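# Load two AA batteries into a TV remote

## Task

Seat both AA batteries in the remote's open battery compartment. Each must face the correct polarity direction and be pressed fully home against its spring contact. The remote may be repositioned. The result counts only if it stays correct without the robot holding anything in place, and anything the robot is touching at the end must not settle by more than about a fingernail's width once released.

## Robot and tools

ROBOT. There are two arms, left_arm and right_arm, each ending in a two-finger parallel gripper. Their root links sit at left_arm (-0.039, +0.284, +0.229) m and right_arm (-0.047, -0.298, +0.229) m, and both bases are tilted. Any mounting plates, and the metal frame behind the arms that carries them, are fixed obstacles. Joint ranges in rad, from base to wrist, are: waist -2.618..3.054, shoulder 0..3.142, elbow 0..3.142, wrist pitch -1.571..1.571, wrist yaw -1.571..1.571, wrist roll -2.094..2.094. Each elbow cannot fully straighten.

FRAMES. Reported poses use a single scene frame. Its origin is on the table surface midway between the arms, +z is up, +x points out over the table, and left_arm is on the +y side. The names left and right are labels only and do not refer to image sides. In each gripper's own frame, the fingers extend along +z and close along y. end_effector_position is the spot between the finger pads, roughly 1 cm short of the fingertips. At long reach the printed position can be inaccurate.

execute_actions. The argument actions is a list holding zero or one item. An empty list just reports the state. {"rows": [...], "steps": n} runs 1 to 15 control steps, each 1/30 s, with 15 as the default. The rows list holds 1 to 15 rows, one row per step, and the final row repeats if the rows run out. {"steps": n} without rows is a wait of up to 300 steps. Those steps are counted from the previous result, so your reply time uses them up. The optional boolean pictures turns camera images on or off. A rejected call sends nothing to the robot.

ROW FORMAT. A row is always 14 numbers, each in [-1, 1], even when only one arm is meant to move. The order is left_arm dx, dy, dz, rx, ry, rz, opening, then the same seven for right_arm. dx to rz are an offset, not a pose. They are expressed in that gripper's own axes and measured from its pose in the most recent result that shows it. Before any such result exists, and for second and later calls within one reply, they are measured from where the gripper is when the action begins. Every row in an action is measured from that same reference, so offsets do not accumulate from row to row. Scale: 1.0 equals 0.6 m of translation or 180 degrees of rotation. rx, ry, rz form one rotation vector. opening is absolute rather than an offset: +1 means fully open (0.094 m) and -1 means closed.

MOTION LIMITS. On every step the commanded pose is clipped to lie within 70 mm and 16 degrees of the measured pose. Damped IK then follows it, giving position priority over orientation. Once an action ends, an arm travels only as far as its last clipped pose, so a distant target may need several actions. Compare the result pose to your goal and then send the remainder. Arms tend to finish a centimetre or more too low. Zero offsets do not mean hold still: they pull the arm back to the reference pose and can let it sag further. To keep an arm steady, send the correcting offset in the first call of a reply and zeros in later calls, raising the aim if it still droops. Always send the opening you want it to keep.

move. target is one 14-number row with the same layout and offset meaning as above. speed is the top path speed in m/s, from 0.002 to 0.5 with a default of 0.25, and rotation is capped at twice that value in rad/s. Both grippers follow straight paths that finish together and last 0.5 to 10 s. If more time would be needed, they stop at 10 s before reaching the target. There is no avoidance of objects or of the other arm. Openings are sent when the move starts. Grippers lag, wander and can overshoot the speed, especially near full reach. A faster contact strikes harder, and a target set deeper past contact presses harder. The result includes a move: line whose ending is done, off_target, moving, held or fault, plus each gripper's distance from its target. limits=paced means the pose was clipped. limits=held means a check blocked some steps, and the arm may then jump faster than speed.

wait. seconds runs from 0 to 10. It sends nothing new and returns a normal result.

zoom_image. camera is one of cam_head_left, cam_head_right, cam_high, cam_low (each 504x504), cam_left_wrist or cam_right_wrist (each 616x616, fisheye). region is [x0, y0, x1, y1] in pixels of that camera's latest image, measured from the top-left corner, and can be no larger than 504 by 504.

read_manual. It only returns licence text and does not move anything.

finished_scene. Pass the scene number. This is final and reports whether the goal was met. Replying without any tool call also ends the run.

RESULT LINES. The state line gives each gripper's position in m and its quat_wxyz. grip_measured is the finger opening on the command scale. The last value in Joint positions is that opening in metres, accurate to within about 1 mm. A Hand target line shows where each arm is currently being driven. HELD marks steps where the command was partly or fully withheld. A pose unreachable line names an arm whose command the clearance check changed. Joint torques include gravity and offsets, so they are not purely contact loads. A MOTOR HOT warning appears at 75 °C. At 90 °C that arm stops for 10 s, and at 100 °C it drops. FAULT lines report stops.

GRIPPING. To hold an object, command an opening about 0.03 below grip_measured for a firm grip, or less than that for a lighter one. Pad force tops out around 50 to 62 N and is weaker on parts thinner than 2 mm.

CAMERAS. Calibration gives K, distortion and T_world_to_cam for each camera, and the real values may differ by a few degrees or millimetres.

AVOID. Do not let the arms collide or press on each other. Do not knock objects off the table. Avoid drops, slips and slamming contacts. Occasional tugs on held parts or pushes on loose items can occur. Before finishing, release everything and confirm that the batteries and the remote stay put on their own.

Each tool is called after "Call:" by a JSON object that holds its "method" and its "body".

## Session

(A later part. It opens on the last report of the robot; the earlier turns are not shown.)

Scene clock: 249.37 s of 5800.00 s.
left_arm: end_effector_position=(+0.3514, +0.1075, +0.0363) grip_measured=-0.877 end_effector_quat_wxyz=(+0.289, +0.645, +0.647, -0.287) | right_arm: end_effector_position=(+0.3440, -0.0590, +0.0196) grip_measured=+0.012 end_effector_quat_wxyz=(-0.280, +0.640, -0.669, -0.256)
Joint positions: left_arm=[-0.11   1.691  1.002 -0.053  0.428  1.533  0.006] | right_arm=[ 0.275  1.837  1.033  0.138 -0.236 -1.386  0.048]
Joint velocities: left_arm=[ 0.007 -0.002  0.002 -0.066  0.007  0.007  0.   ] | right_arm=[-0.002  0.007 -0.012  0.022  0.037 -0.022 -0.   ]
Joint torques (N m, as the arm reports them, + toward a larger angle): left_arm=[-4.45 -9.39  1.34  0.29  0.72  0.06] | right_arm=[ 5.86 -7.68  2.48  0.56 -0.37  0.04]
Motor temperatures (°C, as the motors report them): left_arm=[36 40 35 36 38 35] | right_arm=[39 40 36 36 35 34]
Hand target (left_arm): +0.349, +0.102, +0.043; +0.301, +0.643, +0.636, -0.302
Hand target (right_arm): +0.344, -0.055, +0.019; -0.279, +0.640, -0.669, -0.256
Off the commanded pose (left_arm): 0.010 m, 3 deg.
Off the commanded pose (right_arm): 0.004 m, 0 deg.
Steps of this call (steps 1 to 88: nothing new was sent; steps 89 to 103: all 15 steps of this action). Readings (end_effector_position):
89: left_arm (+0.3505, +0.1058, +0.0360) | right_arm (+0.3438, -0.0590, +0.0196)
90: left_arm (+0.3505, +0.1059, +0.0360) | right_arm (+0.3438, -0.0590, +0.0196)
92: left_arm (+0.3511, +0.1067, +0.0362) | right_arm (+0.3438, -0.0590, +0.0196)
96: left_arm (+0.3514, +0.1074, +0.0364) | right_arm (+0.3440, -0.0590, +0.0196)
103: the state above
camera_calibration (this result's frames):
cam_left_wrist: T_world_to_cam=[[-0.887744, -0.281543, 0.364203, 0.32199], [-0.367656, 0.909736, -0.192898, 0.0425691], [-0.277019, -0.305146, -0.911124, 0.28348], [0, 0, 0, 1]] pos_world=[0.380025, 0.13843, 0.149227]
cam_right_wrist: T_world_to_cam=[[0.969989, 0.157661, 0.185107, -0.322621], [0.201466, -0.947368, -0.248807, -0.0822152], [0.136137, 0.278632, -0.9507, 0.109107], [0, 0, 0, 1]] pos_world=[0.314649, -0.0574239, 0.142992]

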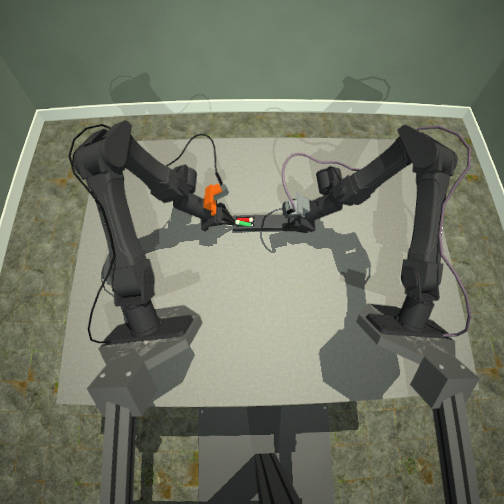

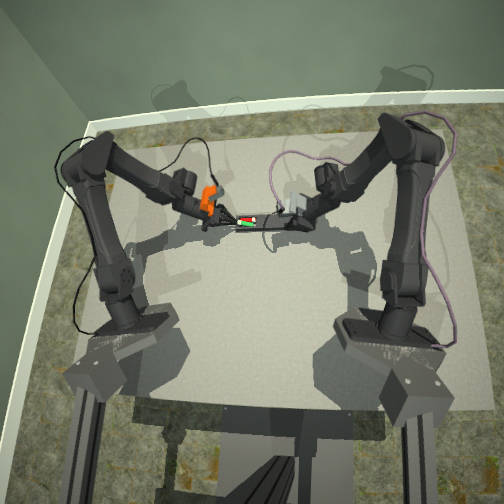

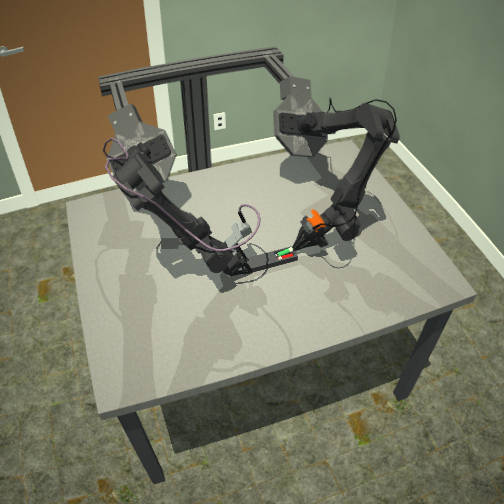

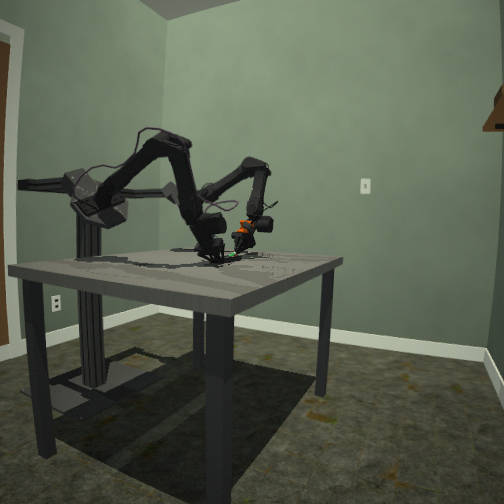

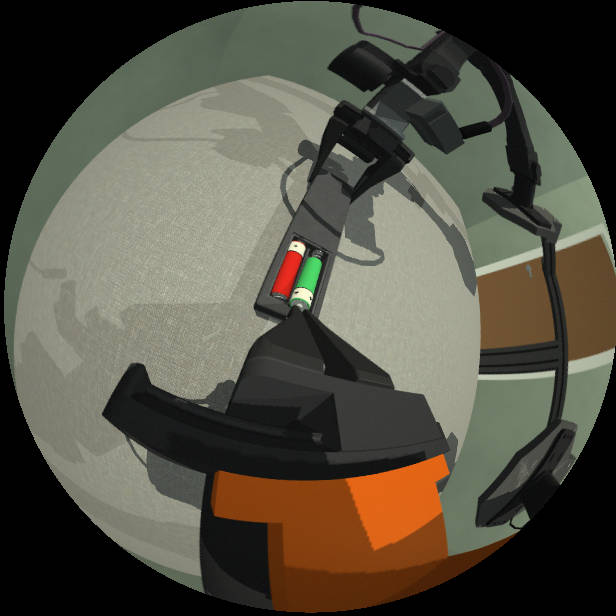

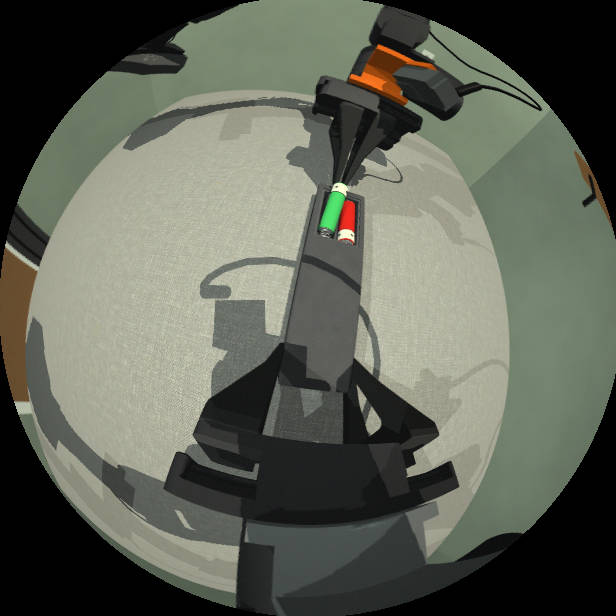

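Call:
{"method": "execute_actions", "body": {"actions": [{"rows":[[-0.013,-0.005,-0.003,0.004,-0.014,0.004,-0.88,-0.004,0,0.006,0,0,0,-0.05],[-0.012,-0.005,-0.006,0.004,-0.014,0.004,-0.88,-0.004,0,0.006,0,0,0,-0.05],[-0.011,-0.005,-0.009,0.004,-0.014,0.004,-0.88,-0.004,0,0.006,0,0,0,-0.05],[-0.011,-0.005,-0.011,0.004,-0.014,0.004,-0.88,-0.004,0,0.006,0,0,0,-0.05],[-0.011,-0.005,-0.013,0.004,-0.014,0.004,-0.88,-0.004,0,0.006,0,0,0,-0.05]],"steps":15}]}}

Call:
{"method": "zoom_image", "body": {"camera": "cam_left_wrist", "region": [240,210,380,350]}}

Call:
{"method": "zoom_image", "body": {"camera": "cam_right_wrist", "region": [280,140,410,270]}}

Scene clock: 254.10 s of 5800.00 s.
left_arm: end_effector_position=(+0.3517, +0.1094, +0.0409) grip_measured=-0.877 end_effector_quat_wxyz=(+0.296, +0.645, +0.640, -0.293) | right_arm: end_effector_position=(+0.3443, -0.0588, +0.0198) grip_measured=+0.012 end_effector_quat_wxyz=(-0.280, +0.639, -0.669, -0.256)
Joint positions: left_arm=[-0.1    1.679  1.002 -0.069  0.457  1.552  0.006] | right_arm=[ 0.275  1.837  1.033  0.139 -0.237 -1.385  0.048]
Joint velocities: left_arm=[-0.002 -0.007  0.002 -0.022  0.051  0.022 -0.001] | right_arm=[ 0.002 -0.022 -0.002  0.007 -0.007 -0.095 -0.   ]
Joint torques (N m, as the arm reports them, + toward a larger angle): left_arm=[ -3.65 -10.17   1.     0.19   0.57   0.09] | right_arm=[ 5.89 -7.71  2.48  0.55 -0.37  0.04]
Motor temperatures (°C, as the motors report them): left_arm=[36 41 35 36 38 35] | right_arm=[39 40 36 36 35 34]
Hand target (left_arm): +0.349, +0.109, +0.046; +0.301, +0.644, +0.634, -0.302
Hand target (right_arm): +0.344, -0.055, +0.019; -0.280, +0.640, -0.669, -0.256
Off the commanded pose (left_arm): 0.007 m, 1 deg.
Off the commanded pose (right_arm): 0.004 m, 0 deg.
Steps of this call (steps 1 to 90: nothing new was sent; then 1.23 s passed at rest; steps 91 to 105: all 15 steps of this action). Readings (end_effector_position):
91: left_arm (+0.3514, +0.1075, +0.0364) | right_arm (+0.3440, -0.0590, +0.0196)
92: left_arm (+0.3514, +0.1078, +0.0364) | right_arm (+0.3442, -0.0590, +0.0197)
94: left_arm (+0.3510, +0.1086, +0.0364) | right_arm (+0.3442, -0.0589, +0.0198)
98: left_arm (+0.3513, +0.1098, +0.0388) | right_arm (+0.3443, -0.0588, +0.0198)
105: the state above
camera_calibration (this result's frames):
cam_left_wrist: T_world_to_cam=[[-0.892189, -0.26661, 0.36458, 0.321048], [-0.358972, 0.908454, -0.214129, 0.0397284], [-0.274115, -0.321917, -0.906218, 0.288879], [0, 0, 0, 1]] pos_world=[0.379883, 0.142498, 0.153247]
cam_right_wrist: T_world_to_cam=[[0.96995, 0.156565, 0.186237, -0.323082], [0.200878, -0.947203, -0.249911, -0.0818346], [0.137277, 0.279812, -0.95019, 0.108864], [0, 0, 0, 1]] pos_world=[0.314868, -0.0573919, 0.14316]

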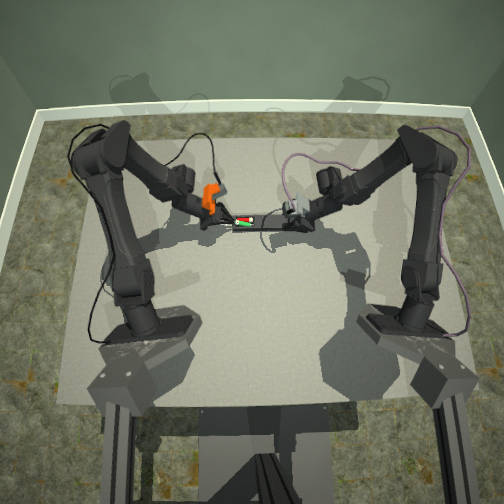

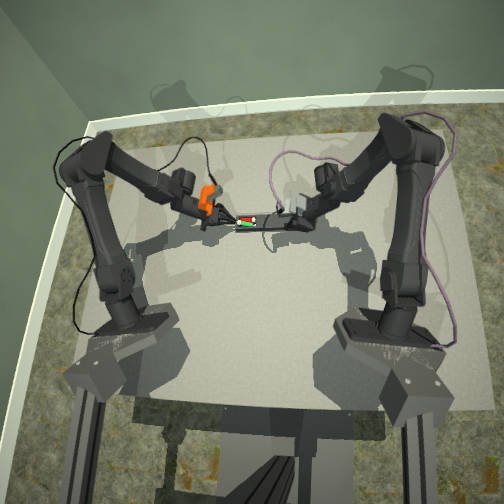

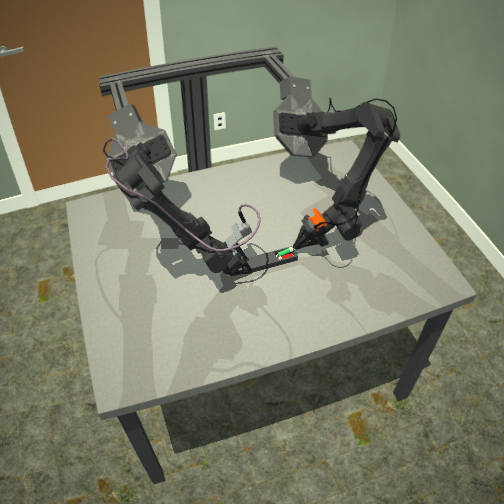

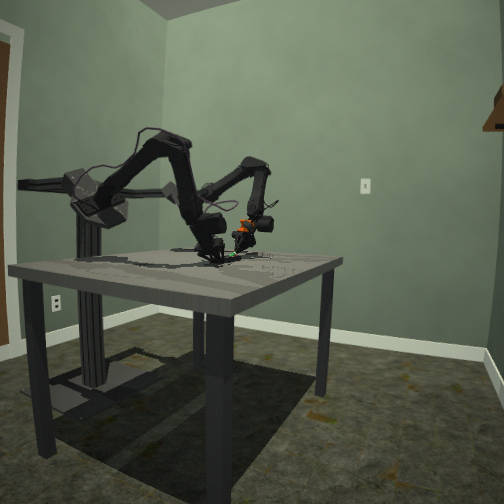

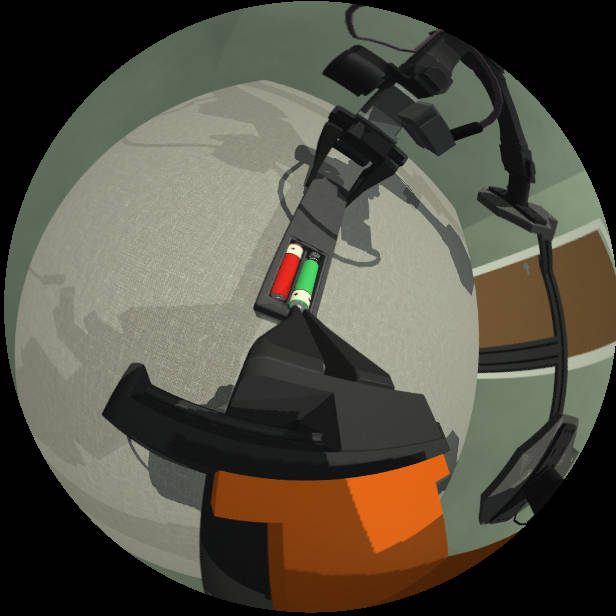

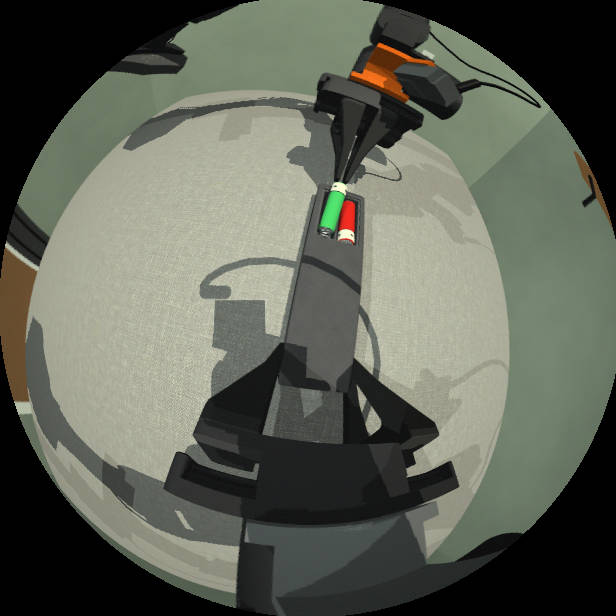

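Region (240, 210, 380, 350) of cam_left_wrist's 616x616 image, scaled by 3.600, with more detail than that image has.

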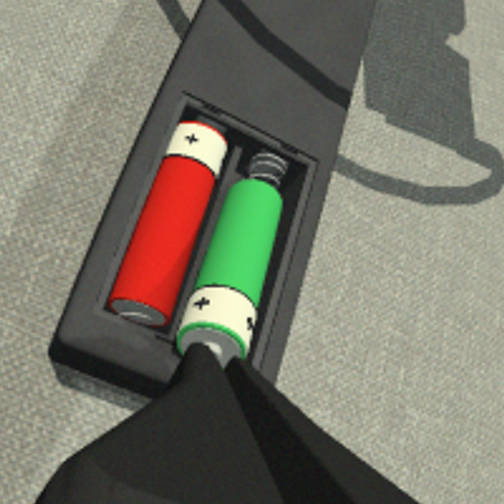

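Region (280, 140, 410, 270) of cam_right_wrist's 616x616 image, scaled by 3.877, with more detail than that image has.

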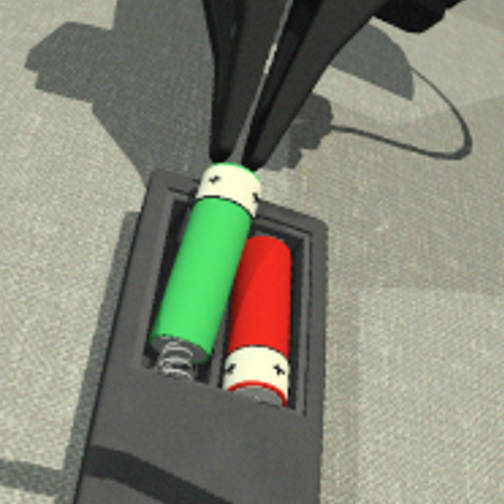

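Call:
{"method": "execute_actions", "body": {"actions": [{"rows":[[-0.008,-0.003,-0.001,0,-0.006,0,-0.88,-0.005,0,0.007,0,0,0,-0.05],[-0.010,-0.003,0.003,0,-0.006,0,-0.88,-0.005,0,0.008,0,0,0,-0.05],[-0.012,-0.003,0.007,0,-0.006,0,-0.88,-0.006,0,0.008,0,0,0,-0.05],[-0.014,-0.003,0.010,0,-0.007,0,-0.88,-0.006,0,0.009,0,0,0,-0.05],[-0.016,-0.003,0.012,0,-0.007,0,-0.88,-0.007,0,0.010,0,0,0,-0.05],[-0.018,-0.003,0.014,0,-0.008,0,-0.88,-0.007,0,0.010,0,0,0,-0.05],[-0.019,-0.003,0.016,0,-0.008,0,-0.88,-0.008,0,0.011,0,0,0,-0.05],[-0.021,-0.003,0.018,0,-0.008,0,-0.88,-0.008,0,0.012,0,0,0,-0.05],[-0.022,-0.003,0.020,0,-0.008,0,-0.88,-0.009,0,0.012,0,0,0,-0.05],[-0.024,-0.003,0.022,0,-0.008,0,-0.88,-0.009,0,0.013,0,0,0,-0.05],[-0.025,-0.003,0.024,0,-0.008,0,-0.88,-0.010,0,0.013,0,0,0,-0.05],[-0.027,-0.003,0.025,0,-0.008,0,-0.88,-0.010,0,0.013,0,0,0,-0.05]],"steps":15}]}}

Call:
{"method": "zoom_image", "body": {"camera": "cam_left_wrist", "region": [240,210,380,350]}}

Call:
{"method": "zoom_image", "body": {"camera": "cam_right_wrist", "region": [280,140,410,270]}}

Scene clock: 259.87 s of 5800.00 s.
left_arm: end_effector_position=(+0.3561, +0.0993, +0.0447) grip_measured=-0.877 end_effector_quat_wxyz=(+0.305, +0.642, +0.641, -0.290) | right_arm: end_effector_position=(+0.3445, -0.0583, +0.0201) grip_measured=+0.012 end_effector_quat_wxyz=(-0.280, +0.639, -0.670, -0.255)
Joint positions: left_arm=[-0.128  1.684  1.002 -0.036  0.444  1.523  0.006] | right_arm=[ 0.278  1.837  1.033  0.14  -0.233 -1.382  0.048]
Joint velocities: left_arm=[ 0.002 -0.002  0.002  0.051  0.007 -0.037 -0.001] | right_arm=[-0.012  0.017  0.002  0.037  0.022 -0.066 -0.001]
Joint torques (N m, as the arm reports them, + toward a larger angle): left_arm=[-6.38 -7.12  1.38  0.55  0.37 -0.03] | right_arm=[ 6.74 -6.67  3.06  0.61 -0.33  0.08]
Motor temperatures (°C, as the motors report them): left_arm=[36 41 35 36 38 35] | right_arm=[39 40 36 36 35 34]
Hand target (left_arm): +0.350, +0.088, +0.044; +0.305, +0.641, +0.637, -0.301
Hand target (right_arm): +0.345, -0.049, +0.019; -0.281, +0.639, -0.669, -0.256
Off the commanded pose (left_arm): 0.013 m, 1 deg.
Off the commanded pose (right_arm): 0.009 m, 0 deg.
Steps of this call (steps 1 to 90: nothing new was sent; then 2.27 s passed at rest; steps 91 to 105: all 15 steps of this action). Readings (end_effector_position):
91: left_arm (+0.3512, +0.1093, +0.0411) | right_arm (+0.3443, -0.0588, +0.0198)
92: left_arm (+0.3513, +0.1093, +0.0411) | right_arm (+0.3443, -0.0588, +0.0198)
94: left_arm (+0.3522, +0.1091, +0.0412) | right_arm (+0.3443, -0.0588, +0.0198)
98: left_arm (+0.3545, +0.1048, +0.0437) | right_arm (+0.3445, -0.0585, +0.0201)
105: the state above
camera_calibration (this result's frames):
cam_left_wrist: T_world_to_cam=[[-0.893177, -0.274552, 0.356167, 0.322477], [-0.367682, 0.901858, -0.226854, 0.0556917], [-0.258929, -0.333577, -0.906467, 0.28608], [0, 0, 0, 1]] pos_world=[0.382581, 0.133741, 0.1571]
cam_right_wrist: T_world_to_cam=[[0.970237, 0.155329, 0.185776, -0.323498], [0.199231, -0.948108, -0.247787, -0.0808474], [0.137647, 0.277424, -0.950836, 0.108644], [0, 0, 0, 1]] pos_world=[0.315023, -0.0565439, 0.143368]

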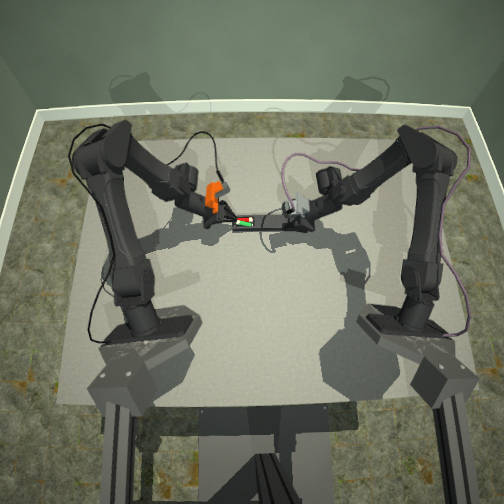

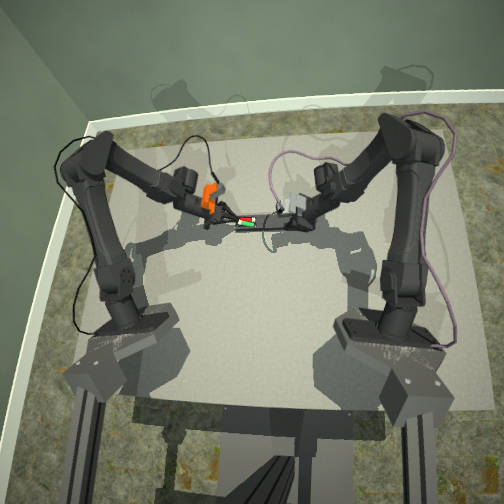

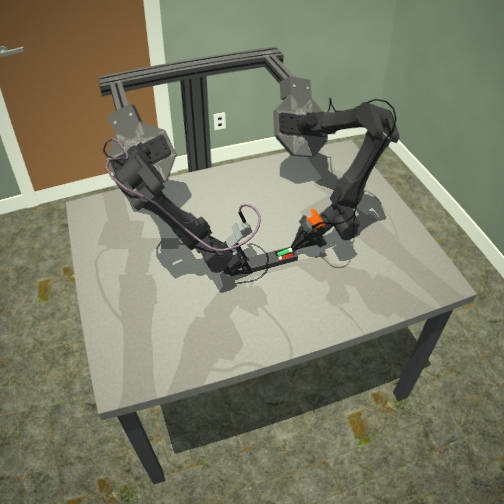

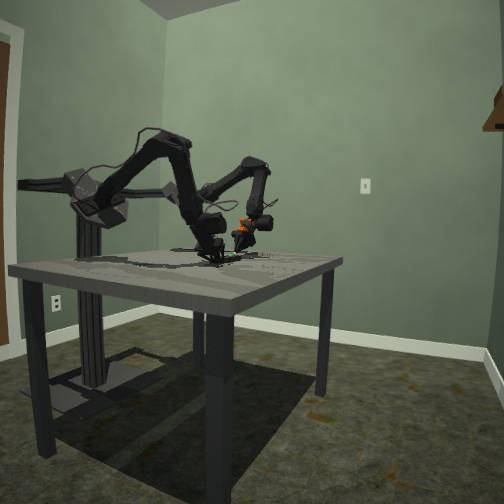

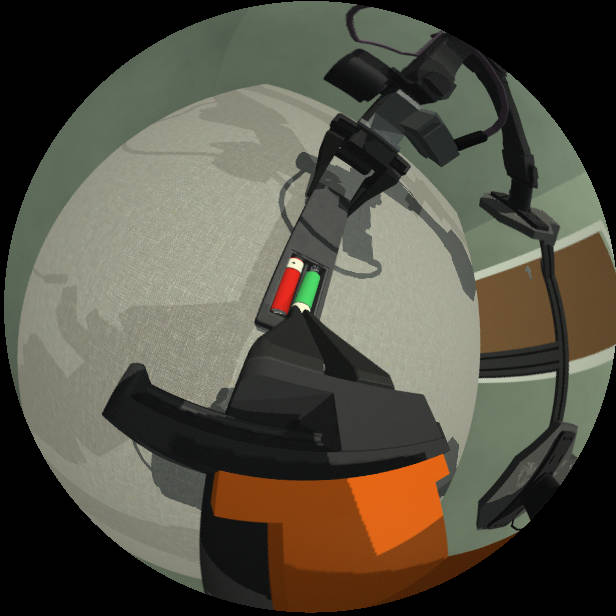

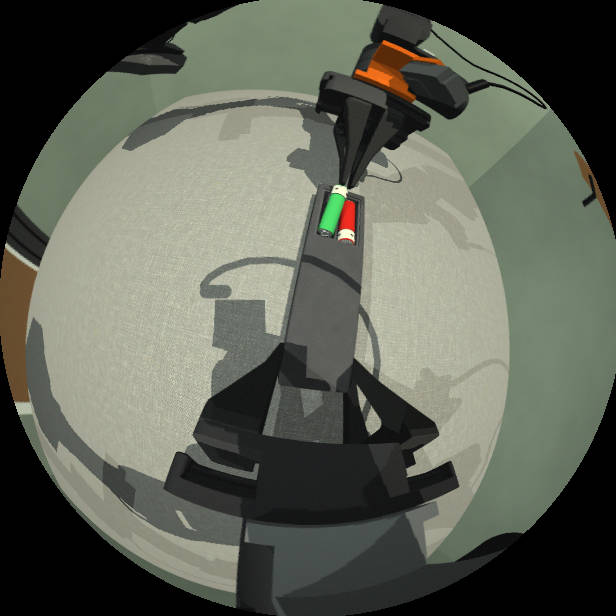

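Region (240, 210, 380, 350) of cam_left_wrist's 616x616 image, scaled by 3.600, with more detail than that image has.

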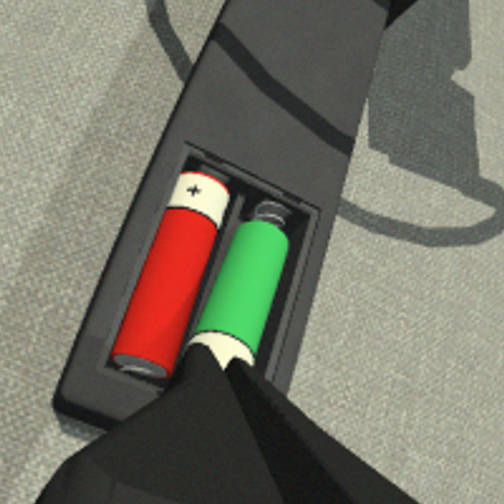

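Region (280, 140, 410, 270) of cam_right_wrist's 616x616 image, scaled by 3.877, with more detail than that image has.

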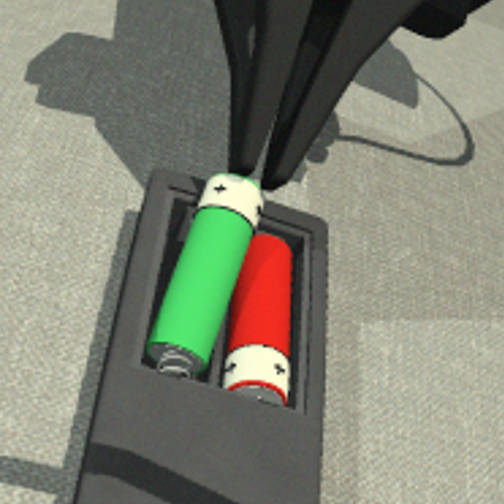

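Call:
{"method": "execute_actions", "body": {"actions": [{"rows":[[-0.009,-0.012,0.015,0.006,0,0,-0.88,-0.010,0,0.013,0,0,0,-0.05],[-0.007,-0.014,0.016,0.008,0,0,-0.88,-0.010,0,0.013,0,0,0,-0.05],[-0.006,-0.016,0.017,0.010,0,0,-0.88,-0.010,0,0.013,0,0,0,-0.05],[-0.005,-0.018,0.019,0.011,0,0,-0.88,-0.010,0,0.013,0,0,0,-0.05],[-0.005,-0.019,0.021,0.012,0,0,-0.88,-0.010,0,0.013,0,0,0,-0.05],[-0.005,-0.020,0.023,0.012,0,0,-0.88,-0.010,0,0.013,0,0,0,-0.05],[-0.006,-0.020,0.025,0.012,0,0,-0.88,-0.010,0,0.013,0,0,0,-0.05],[-0.006,-0.020,0.027,0.012,0,0,-0.88,-0.010,0,0.013,0,0,0,-0.05],[-0.007,-0.020,0.029,0.012,0,0,-0.88,-0.010,0,0.013,0,0,0,-0.05],[-0.007,-0.020,0.031,0.012,0,0,-0.88,-0.010,0,0.013,0,0,0,-0.05],[-0.007,-0.020,0.034,0.012,0,0,-0.88,-0.010,0,0.013,0,0,0,-0.05]],"steps":15}]}}

Call:
{"method": "zoom_image", "body": {"camera": "cam_left_wrist", "region": [240,210,380,350]}}

Call:
{"method": "zoom_image", "body": {"camera": "cam_right_wrist", "region": [280,140,410,270]}}

Scene clock: 264.10 s of 5800.00 s.
left_arm: end_effector_position=(+0.3518, +0.0956, +0.0370) grip_measured=-0.877 end_effector_quat_wxyz=(+0.296, +0.645, +0.644, -0.287) | right_arm: end_effector_position=(+0.3444, -0.0582, +0.0200) grip_measured=+0.012 end_effector_quat_wxyz=(-0.279, +0.639, -0.670, -0.254)
Joint positions: left_arm=[-0.138  1.708  1.002 -0.019  0.418  1.517  0.006] | right_arm=[ 0.279  1.837  1.033  0.14  -0.23  -1.381  0.048]
Joint velocities: left_arm=[-0.037  0.012 -0.007  0.037 -0.037  0.051 -0.   ] | right_arm=[ 0.007  0.012 -0.002  0.007  0.037  0.007 -0.   ]
Joint torques (N m, as the arm reports them, + toward a larger angle): left_arm=[-6.96 -6.36  2.01  0.45  0.42 -0.04] | right_arm=[ 6.84 -6.66  3.08  0.61 -0.3   0.1 ]
Motor temperatures (°C, as the motors report them): left_arm=[36 41 35 36 38 35] | right_arm=[39 40 36 36 35 34]
Hand target (left_arm): +0.344, +0.081, +0.035; +0.294, +0.647, +0.636, -0.302
Hand target (right_arm): +0.345, -0.049, +0.019; -0.280, +0.639, -0.670, -0.255
Off the commanded pose (left_arm): 0.017 m, 2 deg.
Off the commanded pose (right_arm): 0.010 m, 0 deg.
Steps of this call (steps 1 to 90: nothing new was sent; then 0.73 s passed at rest; steps 91 to 105: all 15 steps of this action). Readings (end_effector_position):
91: left_arm (+0.3585, +0.0989, +0.0449) | right_arm (+0.3444, -0.0582, +0.0201)
92: left_arm (+0.3585, +0.0989, +0.0448) | right_arm (+0.3444, -0.0582, +0.0201)
94: left_arm (+0.3585, +0.0988, +0.0448) | right_arm (+0.3444, -0.0582, +0.0200)
98: left_arm (+0.3580, +0.0982, +0.0444) | right_arm (+0.3444, -0.0582, +0.0200)
105: the state above
camera_calibration (this result's frames):
cam_left_wrist: T_world_to_cam=[[-0.891181, -0.277591, 0.358803, 0.319776], [-0.365759, 0.907552, -0.206326, 0.0537115], [-0.268358, -0.315109, -0.910324, 0.278443], [0, 0, 0, 1]] pos_world=[0.379346, 0.127761, 0.14982]
cam_right_wrist: T_world_to_cam=[[0.970457, 0.154921, 0.184967, -0.323561], [0.198381, -0.948684, -0.246259, -0.0804989], [0.137324, 0.275678, -0.951391, 0.108623], [0, 0, 0, 1]] pos_world=[0.315055, -0.0561867, 0.143367]

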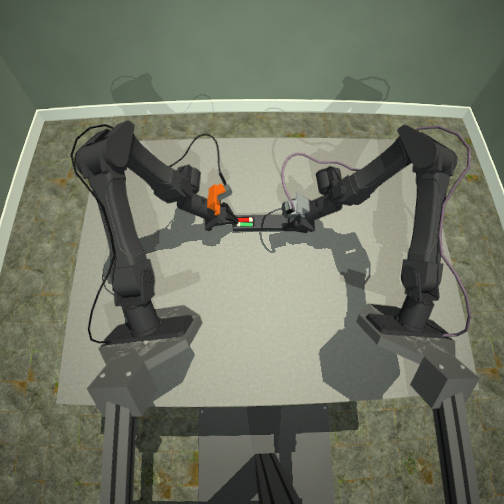

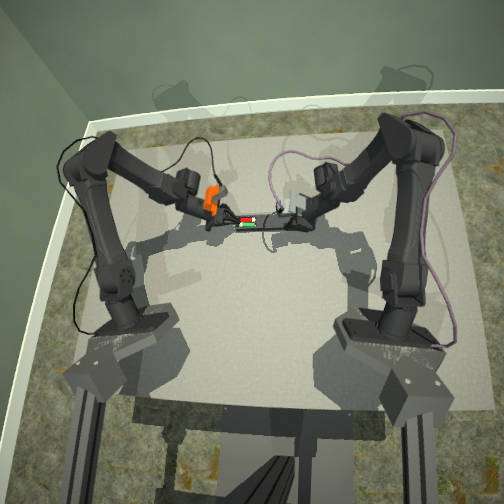

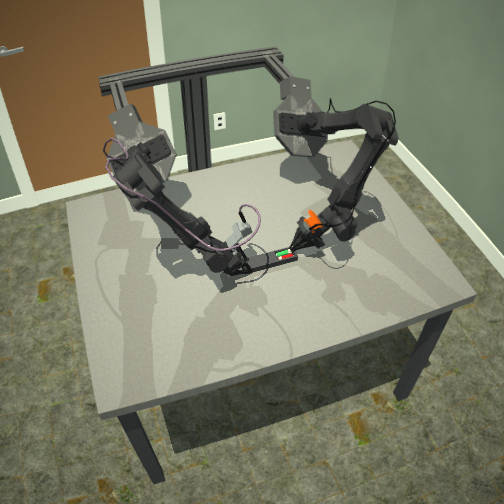

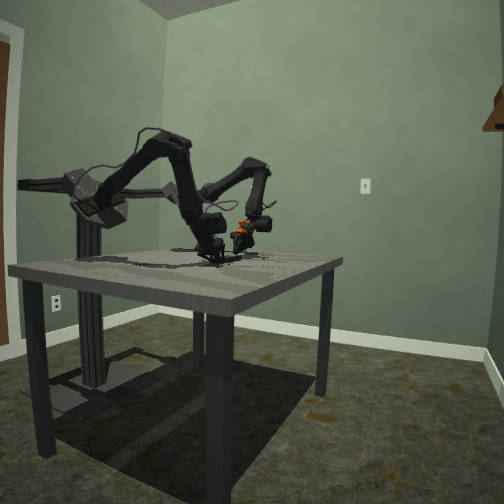

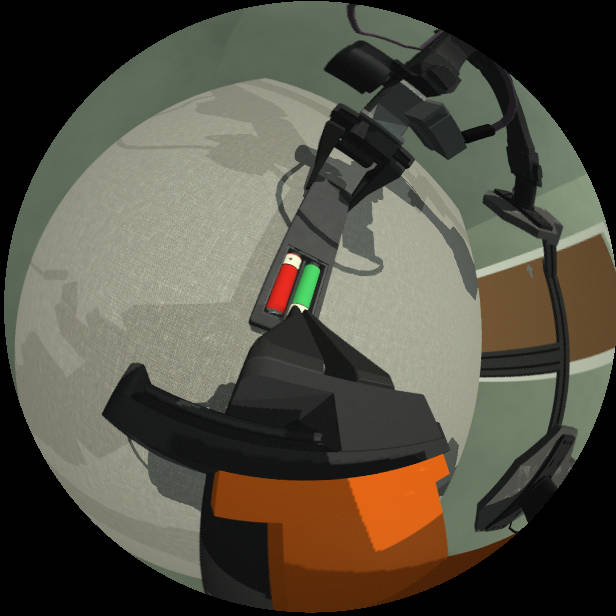

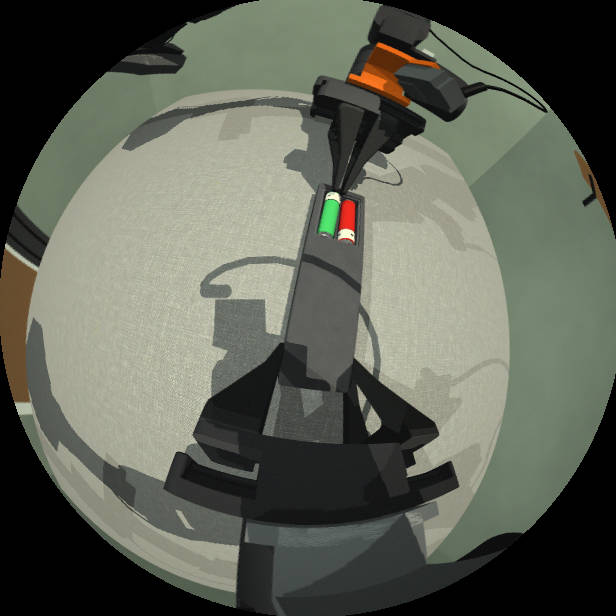

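Region (240, 210, 380, 350) of cam_left_wrist's 616x616 image, scaled by 3.600, with more detail than that image has.

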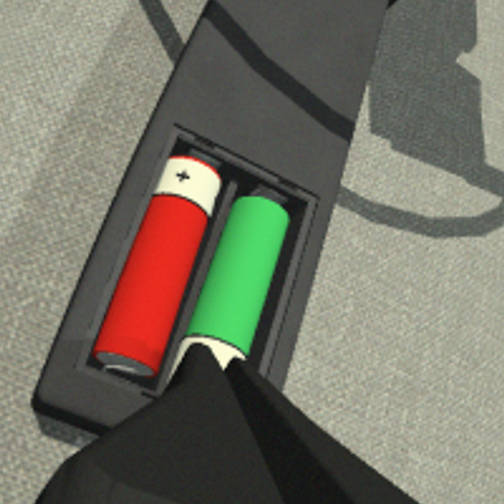

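Region (280, 140, 410, 270) of cam_right_wrist's 616x616 image, scaled by 3.877, with more detail than that image has.

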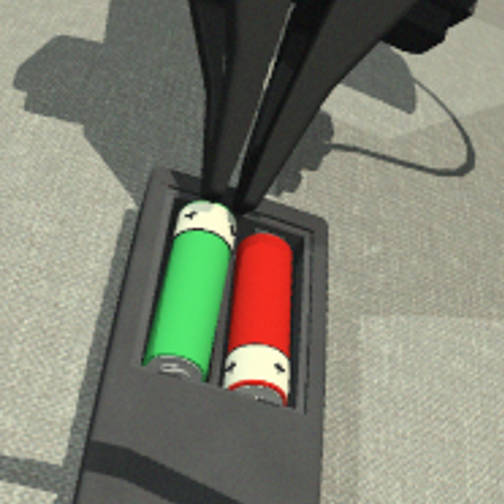

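Call:
{"method": "execute_actions", "body": {"actions": []}}

Scene clock: 268.57 s of 5800.00 s.
left_arm: end_effector_position=(+0.3518, +0.0956, +0.0370) grip_measured=-0.877 end_effector_quat_wxyz=(+0.296, +0.645, +0.644, -0.287) | right_arm: end_effector_position=(+0.3444, -0.0582, +0.0200) grip_measured=+0.012 end_effector_quat_wxyz=(-0.279, +0.639, -0.670, -0.254)
Joint positions: left_arm=[-0.138  1.708  1.002 -0.019  0.418  1.517  0.006] | right_arm=[ 0.279  1.837  1.033  0.14  -0.23  -1.381  0.048]
Joint velocities: left_arm=[-0.012 -0.002 -0.012  0.037 -0.022 -0.022 -0.   ] | right_arm=[-0.012 -0.002 -0.017  0.037 -0.022 -0.051 -0.001]
Joint torques (N m, as the arm reports them, + toward a larger angle): left_arm=[-6.85 -6.39  2.03  0.46  0.38 -0.03] | right_arm=[ 6.87 -6.65  3.06  0.63 -0.31  0.09]
Motor temperatures (°C, as the motors report them): left_arm=[36 41 35 36 38 35] | right_arm=[39 40 36 36 35 34]
Hand target (left_arm): +0.344, +0.081, +0.035; +0.294, +0.647, +0.636, -0.302
Hand target (right_arm): +0.345, -0.049, +0.019; -0.280, +0.639, -0.670, -0.255
Off the commanded pose (left_arm): 0.017 m, 2 deg.
Off the commanded pose (right_arm): 0.010 m, 0 deg.
Steps of this call (steps 1 to 90: nothing new was sent; then 1.47 s passed at rest). Readings (end_effector_position):
1: left_arm (+0.3518, +0.0956, +0.0370) | right_arm (+0.3444, -0.0582, +0.0200)
2: left_arm (+0.3518, +0.0956, +0.0370) | right_arm (+0.3444, -0.0582, +0.0200)
4: left_arm (+0.3518, +0.0956, +0.0370) | right_arm (+0.3444, -0.0582, +0.0200)
8: left_arm (+0.3518, +0.0956, +0.0370) | right_arm (+0.3444, -0.0582, +0.0200)
90: the state above
camera_calibration (this result's frames):
cam_left_wrist: T_world_to_cam=[[-0.891181, -0.277591, 0.358803, 0.319776], [-0.365759, 0.907552, -0.206326, 0.0537115], [-0.268358, -0.315109, -0.910324, 0.278443], [0, 0, 0, 1]] pos_world=[0.379346, 0.127761, 0.14982]
cam_right_wrist: T_world_to_cam=[[0.970457, 0.154921, 0.184967, -0.323561], [0.198381, -0.948684, -0.246259, -0.0804989], [0.137324, 0.275678, -0.951391, 0.108623], [0, 0, 0, 1]] pos_world=[0.315055, -0.0561867, 0.143367]

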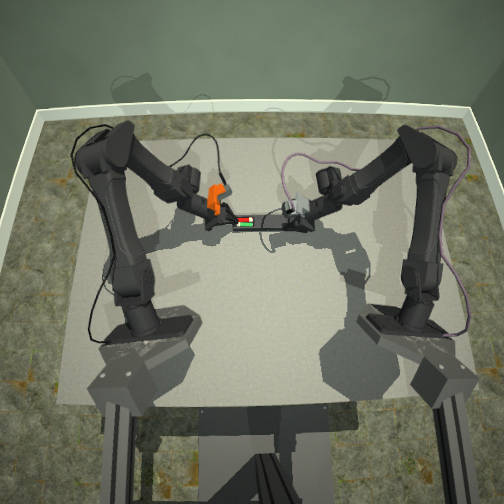

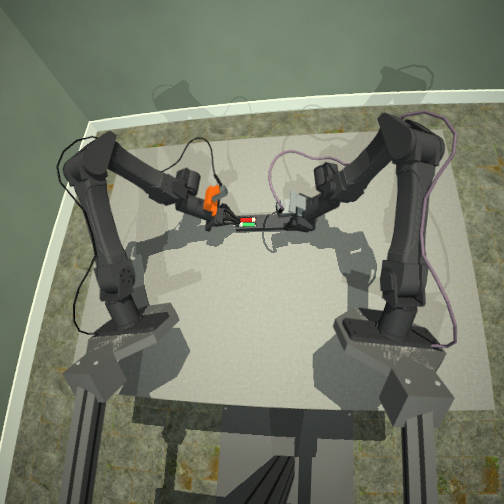

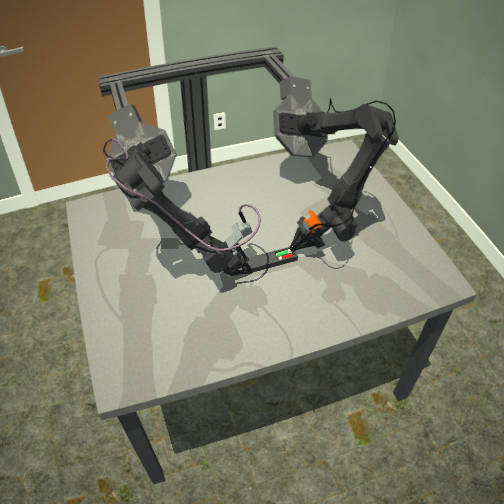

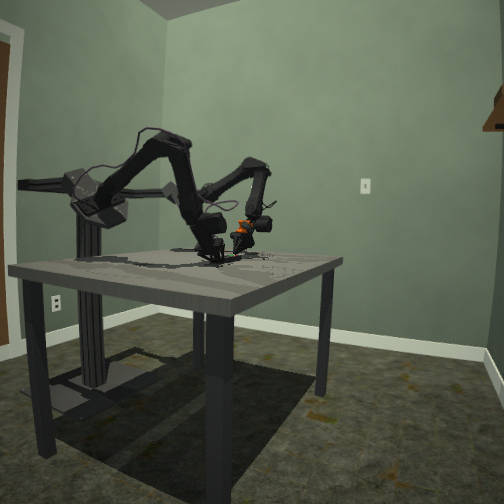

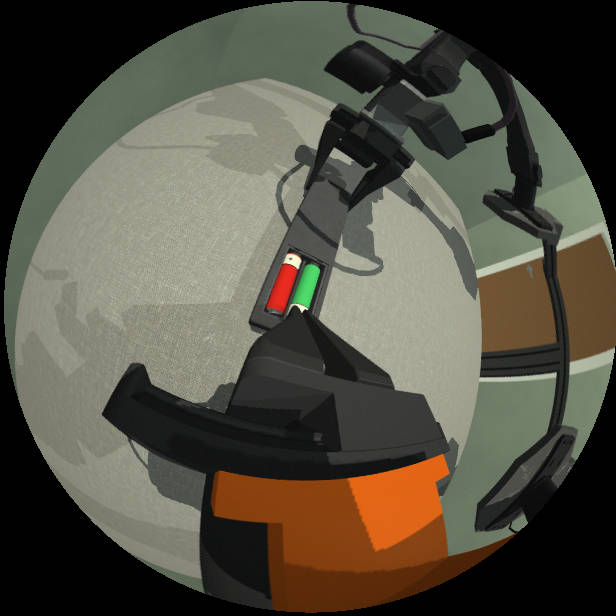

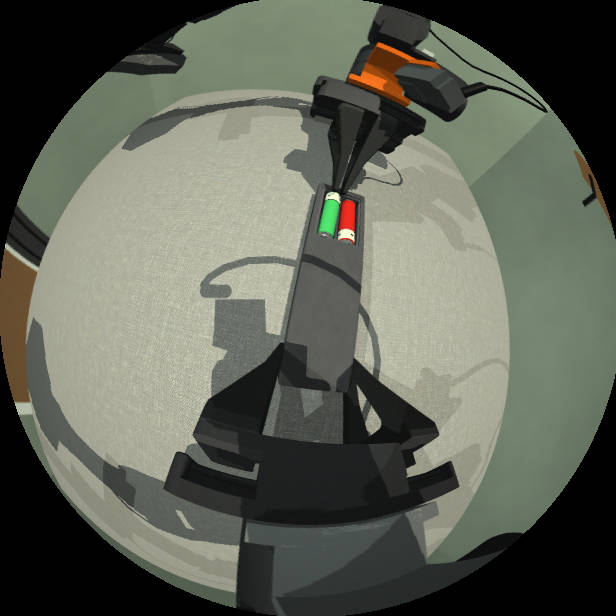

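Call:
{"method": "zoom_image", "body": {"camera": "cam_right_wrist", "region": [290, 160, 390, 260]}}

Call:
{"method": "zoom_image", "body": {"camera": "cam_left_wrist", "region": [240, 230, 360, 350]}}

Region (290, 160, 390, 260) of cam_right_wrist's 616x616 image, scaled by 5.040, with more detail than that image has.

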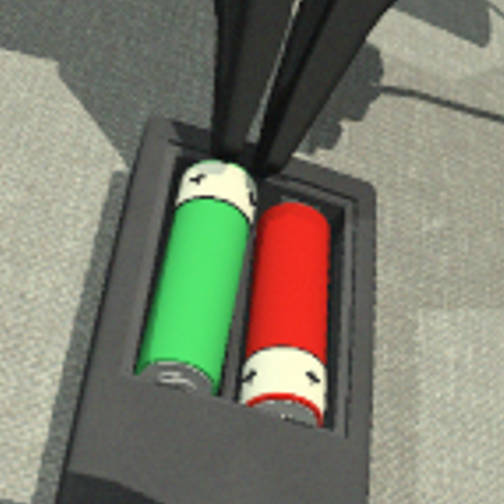

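Region (240, 230, 360, 350) of cam_left_wrist's 616x616 image, scaled by 4.200, with more detail than that image has.

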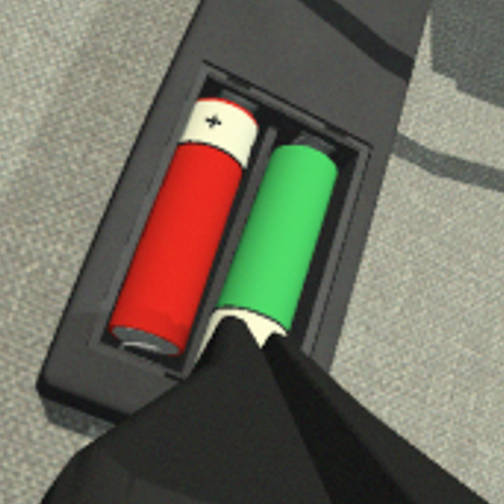

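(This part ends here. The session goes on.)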